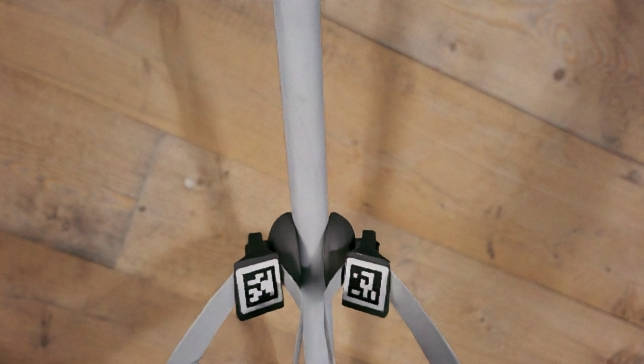

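Request:
execute_actions:
  actions:
    - {"r1":{"joints":{"gripper_m":0.03,"wrist_roll_rad":2.82}}}
  cameras: []

Request:
execute_actions:
  actions:
    - {"r1":{"joints":{"lift_m":0.199}}}
  cameras: []

Request:
execute_actions:
  actions:
    - {"r1":{"joints":{"gripper_m":-0.028}}}
  cameras: ["r1_wrist_camera"]

Scene clock: 374.97 s.
r1.base_odometry: x=-0.667 y=-0.542 heading=-2.510 (m, m, rad; r1's odometry frame)
r1.turned_by_wheels: +0.000 (rad since the last result)
r1.turned_by_imu: +0.000 (rad since the last result)
r1.base_tilt: forward=-0.1 right=+0.0 (deg)
r1.lidar_m: 0.92 1.00 1.49 2.00 2.17 3.30 3.38 0.20 0.21 2.43 1.17 0.93
r1.head_depth_mm: 2051 1808 1604 1453 1324 1213 1136 / 2052 1798 1605 1447 1321 1226 - / 2041 1793 1592 1445 1313 - - / 2032 1791 1593 - 1298 1241 - / 2029 1787 1592 1429 1312 1203 1115 / 2021 1774 1588 1434 1305 1199 1113 / 2008 1769 1580 1430 1304 1199 1110
r1.base_status: not commanded
r1.joint_positions: lift_m=+0.206 arm_m=+0.400 wrist_yaw_rad=+0.002 wrist_pitch_rad=-1.557 wrist_roll_rad=+2.827 gripper_m=+0.030 head_pan_rad=-1.576 head_tilt_rad=-1.099
r1.joint_status: all done
r1.motor_effort: left_wheel=+3(2) right_wheel=-2(2) lift_m=+23(23) arm_m=-4(4) wrist_yaw_rad=-1(3) wrist_pitch_rad=-4(4) wrist_roll_rad=-4(5) gripper_m=+0(95) head_pan_rad=+2(3) head_tilt_rad=+0(0) (%)
r1.hand_pose: x=-0.0213 y=-0.5245 z=+0.0885 quat_wxyz=(-0.417, -0.412, -0.577, -0.569) (m; r1's base frame)
r1.wrist_depth_mm: 224 225 227 227 231 233 235 / 232 232 234 234 239 240 243 / 237 238 241 239 245 245 249 / 243 245 247 249 251 253 256 / 248 252 253 253 256 261 265 / 258 259 262 167 265 269 270 / 264 268 269 269 276 278 282
r2.base_odometry: x=-0.946 y=+0.337 heading=-2.019 (m, m, rad; r2's odometry frame)
r2.turned_by_wheels: +0.000 (rad since the last result)
r2.turned_by_imu: -0.001 (rad since the last result)
r2.base_tilt: forward=+0.9 right=-2.2 (deg)
r2.lidar_m: 2.46 2.69 3.82 3.77 2.88 2.30 1.34 0.67 0.54 0.54 0.59 0.90
r2.head_depth_mm: - - - - - - - / - - - - - - - / - - - - - - - / - - 3196 665 522 480 - / - - 912 663 522 859 1028 / - - 3148 662 523 887 1104 / - - 697 653 523 911 1139
r2.base_status: not commanded
r2.joint_positions: lift_m=+1.098 arm_m=+0.001 wrist_yaw_rad=+0.000 wrist_pitch_rad=-1.557 wrist_roll_rad=+0.632 gripper_m=+0.100 head_pan_rad=-1.563 head_tilt_rad=-0.593
r2.joint_status: not commanded
r2.motor_effort: left_wheel=-2(2) right_wheel=+1(1) lift_m=+40(40) arm_m=-3(3) wrist_yaw_rad=+1(0) wrist_pitch_rad=-1(1) wrist_roll_rad=-1(1) gripper_m=+0(0) head_pan_rad=-4(4) head_tilt_rad=-4(4) (%)
r2.hand_pose: x=-0.0216 y=-0.1256 z=+0.9797 quat_wxyz=(+0.322, +0.317, -0.635, -0.627) (m; r2's base frame)
r2.wrist_depth_mm: 244 685 875 - - - - / 712 906 - - - - - / 950 - - - - - - / - - - - - - - / - - - - - - - / - - - - - - - / - - - - - - -
pictures: none
No camera images: the call's "cameras" was empty. Leave "cameras" out to get every camera's image.

Scene clock: 375.63 s.
r1.base_odometry: x=-0.667 y=-0.542 heading=-2.510 (m, m, rad; r1's odometry frame)
r1.turned_by_wheels: +0.000 (rad since the last result)
r1.turned_by_imu: +0.000 (rad since the last result)
r1.base_tilt: forward=-0.1 right=+0.0 (deg)
r1.lidar_m: 0.92 1.00 1.49 2.00 2.17 3.30 3.38 0.21 0.21 2.42 1.17 0.93
r1.head_depth_mm: 2059 1802 1609 1449 1318 1215 1135 / 2032 1799 1612 1449 1318 1234 - / 2036 1798 1605 1445 1314 - - / 2041 1791 1588 - 1295 1243 - / 2028 1789 1585 1430 1313 1205 1108 / 2022 1769 1582 1436 1308 1208 1112 / 2011 1762 1582 1429 1303 1198 1110
r1.base_status: not commanded
r1.joint_positions: lift_m=+0.199 arm_m=+0.400 wrist_yaw_rad=+0.002 wrist_pitch_rad=-1.557 wrist_roll_rad=+2.827 gripper_m=+0.030 head_pan_rad=-1.576 head_tilt_rad=-1.099
r1.joint_status: all done
r1.motor_effort: left_wheel=+2(2) right_wheel=-2(2) lift_m=+23(23) arm_m=-4(4) wrist_yaw_rad=-2(1) wrist_pitch_rad=-4(4) wrist_roll_rad=-3(4) gripper_m=-1(1) head_pan_rad=+3(3) head_tilt_rad=-1(1) (%)
r1.hand_pose: x=-0.0213 y=-0.5244 z=+0.0816 quat_wxyz=(-0.417, -0.412, -0.577, -0.569) (m; r1's base frame)
r1.wrist_depth_mm: 218 220 221 221 224 227 229 / 224 226 227 228 231 232 237 / 230 232 233 233 238 239 242 / 236 238 241 240 244 246 248 / 242 245 247 148 253 254 257 / 251 253 256 157 258 260 263 / 256 260 263 261 267 270 272
r2.base_odometry: x=-0.946 y=+0.337 heading=-2.019 (m, m, rad; r2's odometry frame)
r2.turned_by_wheels: +0.000 (rad since the last result)
r2.turned_by_imu: +0.000 (rad since the last result)
r2.base_tilt: forward=+0.9 right=-2.1 (deg)
r2.lidar_m: 2.46 2.69 3.80 3.76 2.87 2.30 1.33 0.67 0.54 0.54 0.58 0.90
r2.head_depth_mm: - - - - - - - / - - - - - - - / - - - - - - - / - - 3166 664 522 479 - / - - 913 664 523 859 1029 / - - 3181 665 522 885 1105 / - - 695 654 523 917 1137
r2.base_status: not commanded
r2.joint_positions: lift_m=+1.098 arm_m=+0.001 wrist_yaw_rad=+0.000 wrist_pitch_rad=-1.557 wrist_roll_rad=+0.632 gripper_m=+0.100 head_pan_rad=-1.563 head_tilt_rad=-0.593
r2.joint_status: not commanded
r2.motor_effort: left_wheel=-1(2) right_wheel=+1(1) lift_m=+40(40) arm_m=-2(3) wrist_yaw_rad=+0(0) wrist_pitch_rad=-1(1) wrist_roll_rad=-1(1) gripper_m=+0(1) head_pan_rad=-3(4) head_tilt_rad=-4(5) (%)
r2.hand_pose: x=-0.0216 y=-0.1256 z=+0.9797 quat_wxyz=(+0.322, +0.317, -0.635, -0.627) (m; r2's base frame)
r2.wrist_depth_mm: 243 668 862 - - - - / 692 907 - - - - - / 967 - - - - - - / - - - - - - - / - - - - - - - / - - - - - - - / - - - - - - -
pictures: none
No camera images: the call's "cameras" was empty. Leave "cameras" out to get every camera's image.

Scene clock: 376.70 s.
r1.base_odometry: x=-0.667 y=-0.542 heading=-2.510 (m, m, rad; r1's odometry frame)
r1.turned_by_wheels: +0.000 (rad since the last result)
r1.turned_by_imu: +0.000 (rad since the last result)
r1.base_tilt: forward=+0.0 right=+0.1 (deg)
r1.lidar_m: 0.92 1.00 1.49 2.00 2.17 3.28 3.38 0.20 0.20 2.43 1.16 0.93
r1.head_depth_mm: 2065 1810 1601 1452 1324 1215 1133 / 2054 1790 1604 1446 1317 1224 - / 2033 1790 1597 1439 1319 - - / 2054 1782 1590 - 1301 1251 - / 2019 1790 1592 1414 1315 1203 1111 / 2022 1777 1586 1434 1310 1203 1111 / 2021 1782 1586 1423 1302 1200 1106
r1.base_status: not commanded
r1.joint_positions: lift_m=+0.199 arm_m=+0.400 wrist_yaw_rad=+0.002 wrist_pitch_rad=-1.557 wrist_roll_rad=+2.821 gripper_m=-0.027 head_pan_rad=-1.576 head_tilt_rad=-1.099
r1.joint_status: all done
r1.motor_effort: left_wheel=+3(2) right_wheel=-2(2) lift_m=+25(25) arm_m=-4(4) wrist_yaw_rad=+0(2) wrist_pitch_rad=-4(4) wrist_roll_rad=-1(4) gripper_m=-22(100) head_pan_rad=+3(2) head_tilt_rad=-2(1) (%)
r1.hand_pose: x=-0.0213 y=-0.5244 z=+0.0814 quat_wxyz=(-0.416, -0.411, -0.578, -0.570) (m; r1's base frame)
r1.wrist_depth_mm: 219 220 221 222 224 227 228 / 224 226 226 227 229 230 232 / 228 232 234 233 238 239 241 / 237 238 241 240 245 245 248 / 243 245 245 145 251 252 256 / 251 252 251 154 255 260 264 / 260 258 261 260 265 269 272
r2.base_odometry: x=-0.946 y=+0.337 heading=-2.019 (m, m, rad; r2's odometry frame)
r2.turned_by_wheels: +0.000 (rad since the last result)
r2.turned_by_imu: +0.000 (rad since the last result)
r2.base_tilt: forward=+0.8 right=-2.2 (deg)
r2.lidar_m: 2.46 2.69 3.79 3.76 2.89 2.30 1.33 0.67 0.54 0.54 0.58 0.90
r2.head_depth_mm: - - - - - - - / - - - - - - - / - - - - - - - / - - 3122 664 522 479 - / - - 912 666 523 860 1029 / - - 3121 665 522 888 1103 / - - 696 652 523 914 1144
r2.base_status: not commanded
r2.joint_positions: lift_m=+1.098 arm_m=+0.001 wrist_yaw_rad=+0.000 wrist_pitch_rad=-1.557 wrist_roll_rad=+0.632 gripper_m=+0.100 head_pan_rad=-1.563 head_tilt_rad=-0.593
r2.joint_status: not commanded
r2.motor_effort: left_wheel=-2(2) right_wheel=+1(1) lift_m=+40(40) arm_m=-3(4) wrist_yaw_rad=+0(0) wrist_pitch_rad=-1(1) wrist_roll_rad=-1(1) gripper_m=+0(0) head_pan_rad=-4(4) head_tilt_rad=-4(5) (%)
r2.hand_pose: x=-0.0216 y=-0.1256 z=+0.9797 quat_wxyz=(+0.322, +0.317, -0.635, -0.627) (m; r2's base frame)
r2.wrist_depth_mm: 244 666 877 - - - - / 707 895 - - - - - / 957 - - - - - - / - - - - - - - / - - - - - - - / - - - - - - - / - - - - - - -
pictures: r1_wrist_camera
Images, in order (width x height): r1_wrist_camera 644x364.

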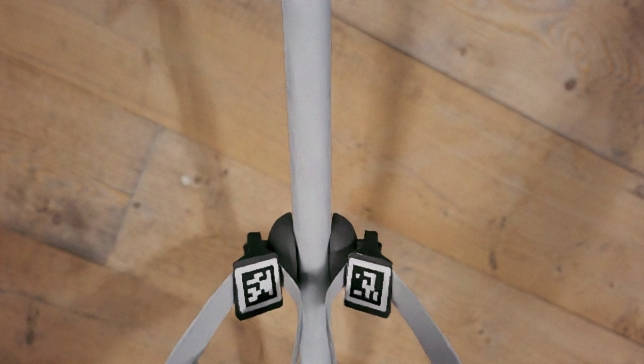

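Request:
execute_actions:
  actions:
    - {"r1":{"joints":{"lift_m":0.24}}}
  cameras: []

Request:
execute_actions:
  actions:
    - {"r1":{"base":{"translate_m":-0.25},"joints":{"wrist_roll_rad":2.2}}}
  cameras: []

Request:
execute_actions:
  actions:
    - {"r1":{"base":{"translate_m":-0.25},"joints":{"wrist_roll_rad":1.57}}}
  cameras: ["r1_wrist_camera","r1_head_camera"]

Scene clock: 380.70 s.
r1.base_odometry: x=-0.667 y=-0.542 heading=-2.510 (m, m, rad; r1's odometry frame)
r1.turned_by_wheels: +0.000 (rad since the last result)
r1.turned_by_imu: +0.000 (rad since the last result)
r1.base_tilt: forward=+0.0 right=+0.0 (deg)
r1.lidar_m: 0.92 1.00 1.49 2.00 2.17 3.31 3.38 3.49 0.32 0.33 1.16 0.93
r1.head_depth_mm: 2047 1802 1616 1454 1316 1213 1141 / 2056 1793 1606 1438 1320 1224 - / 2043 1795 1595 1460 1321 - - / 2037 1790 1600 1387 1298 1245 - / 2026 1790 1597 1434 1306 1203 1112 / 2039 1770 1579 1433 1308 1198 1114 / 2024 1769 1576 1427 1303 1198 1101
r1.base_status: not commanded
r1.joint_positions: lift_m=+0.239 arm_m=+0.400 wrist_yaw_rad=+0.002 wrist_pitch_rad=-1.557 wrist_roll_rad=+2.821 gripper_m=-0.027 head_pan_rad=-1.576 head_tilt_rad=-1.099
r1.joint_status: all done
r1.motor_effort: left_wheel=+2(2) right_wheel=-2(2) lift_m=+45(46) arm_m=-4(4) wrist_yaw_rad=-1(1) wrist_pitch_rad=-4(4) wrist_roll_rad=-1(1) gripper_m=-22(22) head_pan_rad=+3(3) head_tilt_rad=-1(0) (%)
r1.hand_pose: x=-0.0213 y=-0.5244 z=+0.1216 quat_wxyz=(-0.416, -0.411, -0.578, -0.570) (m; r1's base frame)
r1.wrist_depth_mm: 256 257 258 258 264 265 267 / 261 264 266 267 270 272 273 / 269 270 271 272 276 278 279 / 275 280 282 280 282 289 288 / 282 286 288 144 292 295 298 / 294 296 293 154 302 307 308 / 299 302 308 305 313 314 317
r2.base_odometry: x=-0.946 y=+0.337 heading=-2.019 (m, m, rad; r2's odometry frame)
r2.turned_by_wheels: +0.000 (rad since the last result)
r2.turned_by_imu: -0.001 (rad since the last result)
r2.base_tilt: forward=+0.9 right=-2.2 (deg)
r2.lidar_m: 2.46 2.69 3.78 3.76 2.88 2.31 1.33 0.67 0.54 0.54 0.58 0.90
r2.head_depth_mm: - - - - - - - / - - - - - - - / - - - - - - - / - - 3133 665 522 480 - / - - 912 664 523 859 1028 / - - 3122 665 522 886 1102 / - - 695 655 523 912 1144
r2.base_status: not commanded
r2.joint_positions: lift_m=+1.098 arm_m=+0.001 wrist_yaw_rad=+0.000 wrist_pitch_rad=-1.557 wrist_roll_rad=+0.632 gripper_m=+0.100 head_pan_rad=-1.563 head_tilt_rad=-0.593
r2.joint_status: not commanded
r2.motor_effort: left_wheel=-1(2) right_wheel=+1(1) lift_m=+40(39) arm_m=-4(4) wrist_yaw_rad=+0(0) wrist_pitch_rad=-1(1) wrist_roll_rad=-1(1) gripper_m=+0(0) head_pan_rad=-4(4) head_tilt_rad=-5(5) (%)
r2.hand_pose: x=-0.0216 y=-0.1256 z=+0.9797 quat_wxyz=(+0.322, +0.317, -0.635, -0.627) (m; r2's base frame)
r2.wrist_depth_mm: 245 674 862 - - - - / 705 894 - - - - - / 971 - - - - - - / - - - - - - - / - - - - - - - / - - - - - - - / - - - - - - -
pictures: none
No camera images: the call's "cameras" was empty. Leave "cameras" out to get every camera's image.

Scene clock: 384.30 s.
r1.base_odometry: x=-0.465 y=-0.394 heading=-2.510 (m, m, rad; r1's odometry frame)
r1.turned_by_wheels: +0.000 (rad since the last result)
r1.turned_by_imu: +0.001 (rad since the last result)
r1.base_tilt: forward=-0.1 right=+0.1 (deg)
r1.lidar_m: 1.17 1.27 1.90 2.03 2.21 3.17 3.13 3.40 0.44 2.72 1.47 1.18
r1.head_depth_mm: 2053 1797 1606 1449 1323 1212 1140 / 2042 1791 1594 1450 1308 1223 - / 2042 1793 1608 1460 1308 - - / 2016 1787 1600 1382 1310 1243 - / 2024 1782 1588 1432 1311 1204 1109 / 2021 1776 1586 1418 1309 1201 1112 / 2019 1776 1580 1425 1308 1203 1108
r1.base_status: done
r1.joint_positions: lift_m=+0.239 arm_m=+0.400 wrist_yaw_rad=+0.001 wrist_pitch_rad=-1.557 wrist_roll_rad=+2.202 gripper_m=-0.027 head_pan_rad=-1.576 head_tilt_rad=-1.099
r1.joint_status: all done
r1.motor_effort: left_wheel=+3(4) right_wheel=-2(6) lift_m=+45(44) arm_m=-4(4) wrist_yaw_rad=-1(3) wrist_pitch_rad=-4(4) wrist_roll_rad=-1(10) gripper_m=-22(22) head_pan_rad=+3(3) head_tilt_rad=+0(1) (%)
r1.hand_pose: x=-0.0214 y=-0.5244 z=+0.1216 quat_wxyz=(-0.220, -0.218, -0.677, -0.668) (m; r1's base frame)
r1.wrist_depth_mm: 255 258 259 257 262 266 267 / 263 265 269 264 269 272 273 / 271 271 273 272 277 280 282 / 277 278 280 279 284 287 289 / 289 285 288 144 293 293 297 / 292 296 298 154 300 306 307 / 301 300 308 306 313 314 314
r2.base_odometry: x=-0.946 y=+0.337 heading=-2.019 (m, m, rad; r2's odometry frame)
r2.turned_by_wheels: +0.000 (rad since the last result)
r2.turned_by_imu: -0.001 (rad since the last result)
r2.base_tilt: forward=+0.8 right=-2.1 (deg)
r2.lidar_m: 2.46 2.69 3.81 3.77 2.88 2.31 1.34 0.67 0.54 0.54 0.58 0.90
r2.head_depth_mm: - - - - - - - / - - - - - - - / - - - - - - - / - - 3141 665 523 480 - / - - 911 666 522 861 1030 / - - 3157 664 522 888 1105 / - - 694 653 523 914 1140
r2.base_status: not commanded
r2.joint_positions: lift_m=+1.098 arm_m=+0.001 wrist_yaw_rad=+0.000 wrist_pitch_rad=-1.557 wrist_roll_rad=+0.632 gripper_m=+0.100 head_pan_rad=-1.563 head_tilt_rad=-0.593
r2.joint_status: not commanded
r2.motor_effort: left_wheel=-1(2) right_wheel=+1(1) lift_m=+40(40) arm_m=-4(4) wrist_yaw_rad=+0(0) wrist_pitch_rad=-1(1) wrist_roll_rad=-1(1) gripper_m=+0(0) head_pan_rad=-4(3) head_tilt_rad=-4(4) (%)
r2.hand_pose: x=-0.0216 y=-0.1256 z=+0.9797 quat_wxyz=(+0.322, +0.317, -0.635, -0.627) (m; r2's base frame)
r2.wrist_depth_mm: 245 674 869 - - - - / 711 904 - - - - - / 970 - - - - - - / - - - - - - - / - - - - - - - / - - - - - - - / - - - - - - -
pictures: none
No camera images: the call's "cameras" was empty. Leave "cameras" out to get every camera's image.

Scene clock: 388.00 s.
r1.base_odometry: x=-0.263 y=-0.247 heading=-2.510 (m, m, rad; r1's odometry frame)
r1.turned_by_wheels: +0.000 (rad since the last result)
r1.turned_by_imu: +0.001 (rad since the last result)
r1.base_tilt: forward=-0.1 right=+0.1 (deg)
r1.lidar_m: 1.41 1.53 2.09 2.06 2.25 2.92 2.89 3.12 0.54 2.69 1.78 1.43
r1.head_depth_mm: 2047 1796 1601 1450 1321 1210 1142 / 2033 1806 1604 1448 1318 1226 - / 2041 1789 1603 1450 1316 - - / 2036 1796 1597 1405 1314 1247 - / 2023 1786 1581 1439 1312 1206 1112 / 2017 1771 1588 1424 1306 1203 1111 / 2015 1776 1578 1430 1303 1196 1110
r1.base_status: done
r1.joint_positions: lift_m=+0.239 arm_m=+0.400 wrist_yaw_rad=+0.001 wrist_pitch_rad=-1.557 wrist_roll_rad=+1.572 gripper_m=-0.027 head_pan_rad=-1.576 head_tilt_rad=-1.099
r1.joint_status: all done
r1.motor_effort: left_wheel=+3(3) right_wheel=-1(6) lift_m=+44(44) arm_m=-4(4) wrist_yaw_rad=-1(3) wrist_pitch_rad=-4(4) wrist_roll_rad=-1(10) gripper_m=-22(22) head_pan_rad=+2(2) head_tilt_rad=+0(1) (%)
r1.hand_pose: x=-0.0216 y=-0.5244 z=+0.1216 quat_wxyz=(+0.000, +0.000, -0.712, -0.702) (m; r1's base frame)
r1.wrist_depth_mm: 259 258 260 257 265 265 267 / 265 265 266 267 269 273 275 / 269 273 273 271 278 282 282 / 276 281 280 281 283 286 289 / 286 283 287 145 292 294 299 / 291 295 294 154 300 303 305 / 298 302 305 306 308 313 315
r2.base_odometry: x=-0.946 y=+0.337 heading=-2.019 (m, m, rad; r2's odometry frame)
r2.turned_by_wheels: +0.000 (rad since the last result)
r2.turned_by_imu: -0.001 (rad since the last result)
r2.base_tilt: forward=+0.9 right=-2.1 (deg)
r2.lidar_m: 2.46 2.69 3.79 3.76 2.87 2.30 1.33 0.67 0.54 0.54 0.58 0.90
r2.head_depth_mm: - - - - - - - / - - - - - - - / - - - - - - - / - - 3158 665 522 479 - / - - 913 664 522 861 1030 / - - 3204 662 523 888 1105 / - - 696 652 523 912 1137
r2.base_status: not commanded
r2.joint_positions: lift_m=+1.098 arm_m=+0.001 wrist_yaw_rad=+0.000 wrist_pitch_rad=-1.557 wrist_roll_rad=+0.632 gripper_m=+0.100 head_pan_rad=-1.563 head_tilt_rad=-0.593
r2.joint_status: not commanded
r2.motor_effort: left_wheel=-2(2) right_wheel=+0(1) lift_m=+39(39) arm_m=-2(4) wrist_yaw_rad=+0(0) wrist_pitch_rad=-1(1) wrist_roll_rad=-1(1) gripper_m=+0(0) head_pan_rad=-3(4) head_tilt_rad=-4(5) (%)
r2.hand_pose: x=-0.0216 y=-0.1256 z=+0.9797 quat_wxyz=(+0.322, +0.317, -0.635, -0.627) (m; r2's base frame)
r2.wrist_depth_mm: 243 678 892 - - - - / 713 901 - - - - - / 961 - - - - - - / - - - - - - - / - - - - - - - / - - - - - - - / - - - - - - -
pictures: r1_head_camera (sideways: a quarter turn clockwise sets it upright), r1_wrist_camera
Images, in order (width x height): r1_head_camera 896x504, r1_wrist_camera 644x364.

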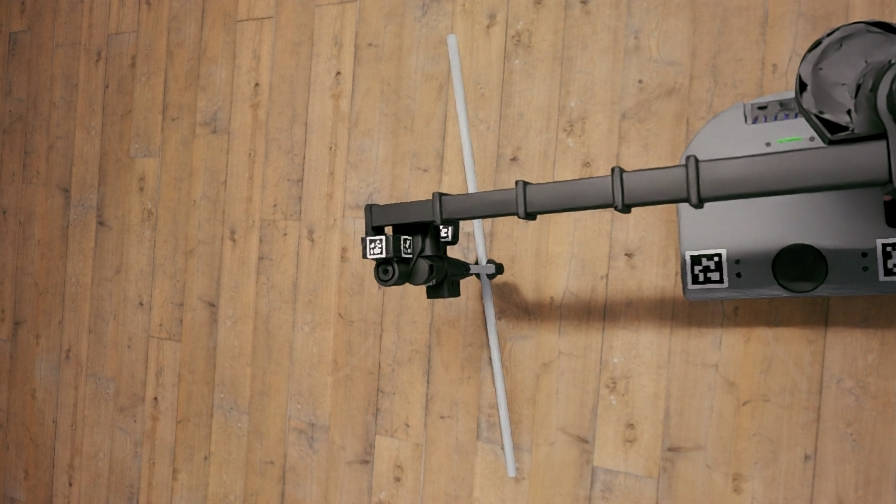

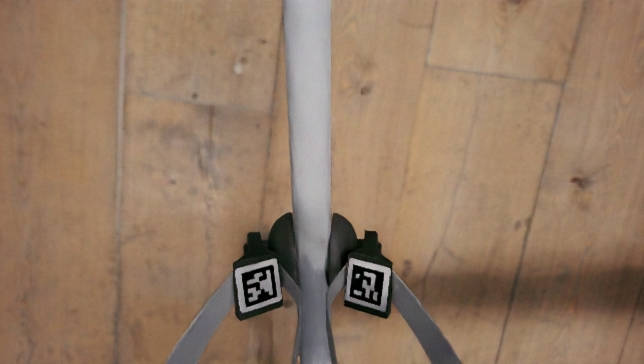

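Request:
execute_actions:
  actions: []
  cameras: ["r1_head_camera","r1_wrist_camera"]

Request:
execute_actions:
  actions:
    - {"r1":{"base":{"translate_m":-1.0},"joints":{"lift_m":0.5,"wrist_pitch_rad":-0.8,"arm_m":0.2}}}
  cameras: ["r1_head_camera","r1_wrist_camera"]

Scene clock: 398.10 s.
r1.base_odometry: x=-0.263 y=-0.247 heading=-2.510 (m, m, rad; r1's odometry frame)
r1.turned_by_wheels: +0.000 (rad since the last result)
r1.turned_by_imu: +0.000 (rad since the last result)
r1.base_tilt: forward=-0.1 right=+0.1 (deg)
r1.lidar_m: 1.41 1.54 2.08 2.06 2.24 2.92 2.90 3.15 0.54 2.69 1.78 1.43
r1.head_depth_mm: 2061 1796 1608 1448 1322 1212 1140 / 2048 1795 1595 1452 1321 1226 - / 2042 1793 1605 1455 1320 - - / 2034 1773 1593 1397 1312 1239 - / 2021 1779 1590 1435 1313 1207 1115 / 2017 1774 1591 1436 1305 1201 1111 / 2007 1768 1585 1426 1302 1196 1109
r1.base_status: done
r1.joint_positions: lift_m=+0.239 arm_m=+0.400 wrist_yaw_rad=+0.001 wrist_pitch_rad=-1.557 wrist_roll_rad=+1.572 gripper_m=-0.027 head_pan_rad=-1.576 head_tilt_rad=-1.099
r1.joint_status: all done
r1.motor_effort: left_wheel=+2(3) right_wheel=-2(6) lift_m=+44(44) arm_m=-4(4) wrist_yaw_rad=+0(3) wrist_pitch_rad=-4(4) wrist_roll_rad=-1(10) gripper_m=-22(22) head_pan_rad=+3(2) head_tilt_rad=-1(1) (%)
r1.hand_pose: x=-0.0216 y=-0.5244 z=+0.1216 quat_wxyz=(+0.000, +0.000, -0.712, -0.702) (m; r1's base frame)
r1.wrist_depth_mm: 259 258 261 260 265 264 265 / 262 264 266 268 267 270 274 / 269 270 274 273 278 281 282 / 276 280 282 280 284 286 288 / 286 286 289 144 292 296 296 / 290 293 295 154 300 302 308 / 299 302 307 306 308 314 314
r2.base_odometry: x=-0.946 y=+0.337 heading=-2.019 (m, m, rad; r2's odometry frame)
r2.turned_by_wheels: +0.000 (rad since the last result)
r2.turned_by_imu: -0.001 (rad since the last result)
r2.base_tilt: forward=+0.9 right=-2.1 (deg)
r2.lidar_m: 2.46 2.68 3.80 3.74 2.89 2.30 1.33 0.67 0.54 0.54 0.58 0.90
r2.head_depth_mm: - - - - - - - / - - - - - - - / - - - - - - - / - - 3144 665 522 479 - / - - 913 665 522 859 1026 / - - 3095 662 523 887 1107 / - - 695 654 522 914 1136
r2.base_status: not commanded
r2.joint_positions: lift_m=+1.098 arm_m=+0.001 wrist_yaw_rad=+0.000 wrist_pitch_rad=-1.557 wrist_roll_rad=+0.632 gripper_m=+0.100 head_pan_rad=-1.563 head_tilt_rad=-0.593
r2.joint_status: not commanded
r2.motor_effort: left_wheel=-1(2) right_wheel=+1(1) lift_m=+40(39) arm_m=-4(4) wrist_yaw_rad=+0(0) wrist_pitch_rad=-1(1) wrist_roll_rad=-1(1) gripper_m=+0(0) head_pan_rad=-4(4) head_tilt_rad=-4(5) (%)
r2.hand_pose: x=-0.0216 y=-0.1256 z=+0.9797 quat_wxyz=(+0.322, +0.317, -0.635, -0.627) (m; r2's base frame)
r2.wrist_depth_mm: 245 683 863 - - - - / 709 922 - - - - - / 965 - - - - - - / - - - - - - - / - - - - - - - / - - - - - - - / - - - - - - -
pictures: r1_head_camera (sideways: a quarter turn clockwise sets it upright), r1_wrist_camera
Images, in order (width x height): r1_head_camera 896x504, r1_wrist_camera 644x364.

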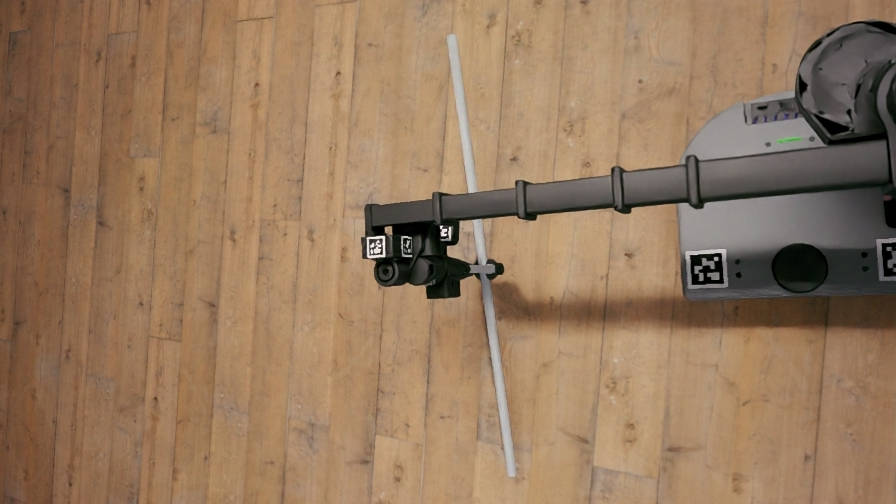

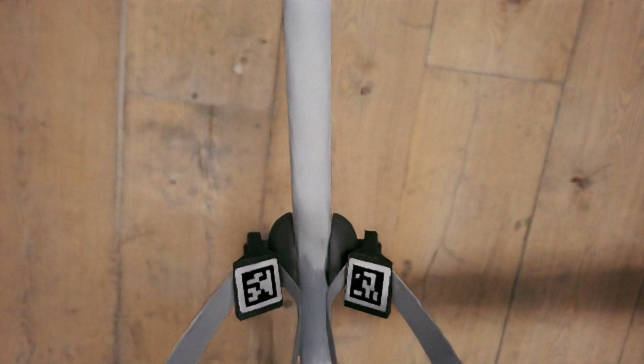

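Scene clock: 409.10 s.
r1.base_odometry: x=+0.544 y=+0.344 heading=-2.510 (m, m, rad; r1's odometry frame)
r1.turned_by_wheels: +0.000 (rad since the last result)
r1.turned_by_imu: +0.004 (rad since the last result)
r1.base_tilt: forward=+0.0 right=+0.0 (deg)
r1.lidar_m: 2.39 2.58 2.22 2.20 2.39 1.93 1.91 2.07 2.58 2.56 2.78 2.42
r1.head_depth_mm: 2051 1791 1609 1453 1320 1214 1151 / 2058 1810 1598 1449 1323 1208 - / 2041 1796 1598 - 1307 - - / 2032 1786 1598 - 1313 1242 - / 2010 1770 1592 1438 1315 1202 1111 / 2023 1775 1582 1434 1307 1202 1110 / 2016 1777 1582 1432 1303 1204 1106
r1.base_status: done
r1.joint_positions: lift_m=+0.499 arm_m=+0.200 wrist_yaw_rad=+0.001 wrist_pitch_rad=-0.837 wrist_roll_rad=+1.572 gripper_m=-0.027 head_pan_rad=-1.576 head_tilt_rad=-1.099
r1.joint_status: all done
r1.motor_effort: left_wheel=+2(3) right_wheel=-1(5) lift_m=+44(47) arm_m=-4(6) wrist_yaw_rad=+0(1) wrist_pitch_rad=+16(16) wrist_roll_rad=-1(2) gripper_m=-24(24) head_pan_rad=+3(3) head_tilt_rad=+0(1) (%)
r1.hand_pose: x=-0.0213 y=-0.4988 z=+0.4316 quat_wxyz=(+0.000, +0.000, -0.914, -0.407) (m; r1's base frame)
r1.wrist_depth_mm: - - 851 117 544 462 402 / - - 873 123 555 470 399 / - - 908 131 569 485 410 / - - 949 650 589 478 416 / - - - 145 591 490 422 / - - - 154 572 498 432 / - - - 704 644 511 432
r2.base_odometry: x=-0.946 y=+0.337 heading=-2.019 (m, m, rad; r2's odometry frame)
r2.turned_by_wheels: +0.000 (rad since the last result)
r2.turned_by_imu: -0.002 (rad since the last result)
r2.base_tilt: forward=+1.0 right=-2.1 (deg)
r2.lidar_m: 2.46 2.69 3.81 3.75 2.88 2.31 1.33 0.67 0.54 0.54 0.59 0.90
r2.head_depth_mm: - - - - - - - / - - - - - - - / - - - - - - - / - - 3155 663 521 479 - / - - 911 663 522 860 1031 / - - 3145 663 523 890 1110 / - - 695 653 522 911 1139
r2.base_status: not commanded
r2.joint_positions: lift_m=+1.098 arm_m=+0.001 wrist_yaw_rad=+0.000 wrist_pitch_rad=-1.557 wrist_roll_rad=+0.632 gripper_m=+0.100 head_pan_rad=-1.563 head_tilt_rad=-0.593
r2.joint_status: not commanded
r2.motor_effort: left_wheel=-2(2) right_wheel=+1(1) lift_m=+40(40) arm_m=-4(4) wrist_yaw_rad=+0(0) wrist_pitch_rad=-1(1) wrist_roll_rad=-1(1) gripper_m=+0(0) head_pan_rad=-4(4) head_tilt_rad=-5(4) (%)
r2.hand_pose: x=-0.0216 y=-0.1256 z=+0.9797 quat_wxyz=(+0.322, +0.317, -0.635, -0.627) (m; r2's base frame)
r2.wrist_depth_mm: 243 680 858 - - - - / 711 915 - - - - - / 953 - - - - - - / - - - - - - - / - - - - - - - / - - - - - - - / - - - - - - -
pictures: r1_head_camera (sideways: a quarter turn clockwise sets it upright), r1_wrist_camera
Images, in order (width x height): r1_head_camera 896x504, r1_wrist_camera 644x364.

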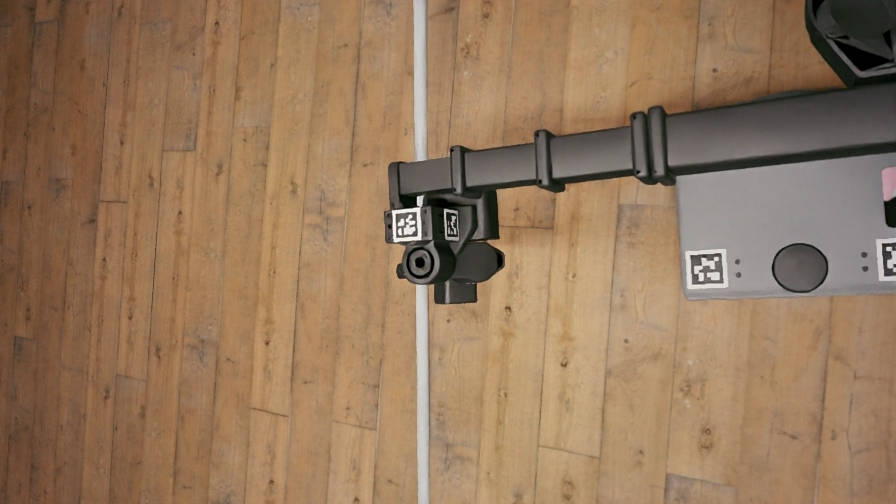

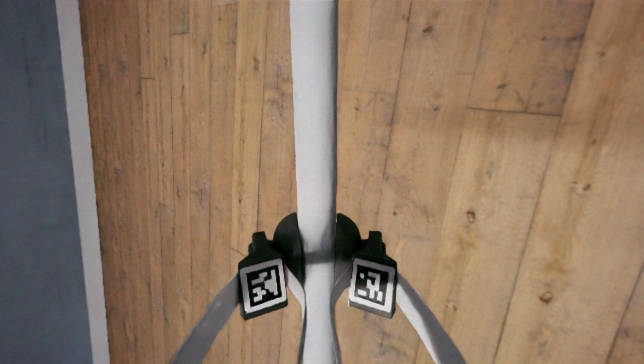

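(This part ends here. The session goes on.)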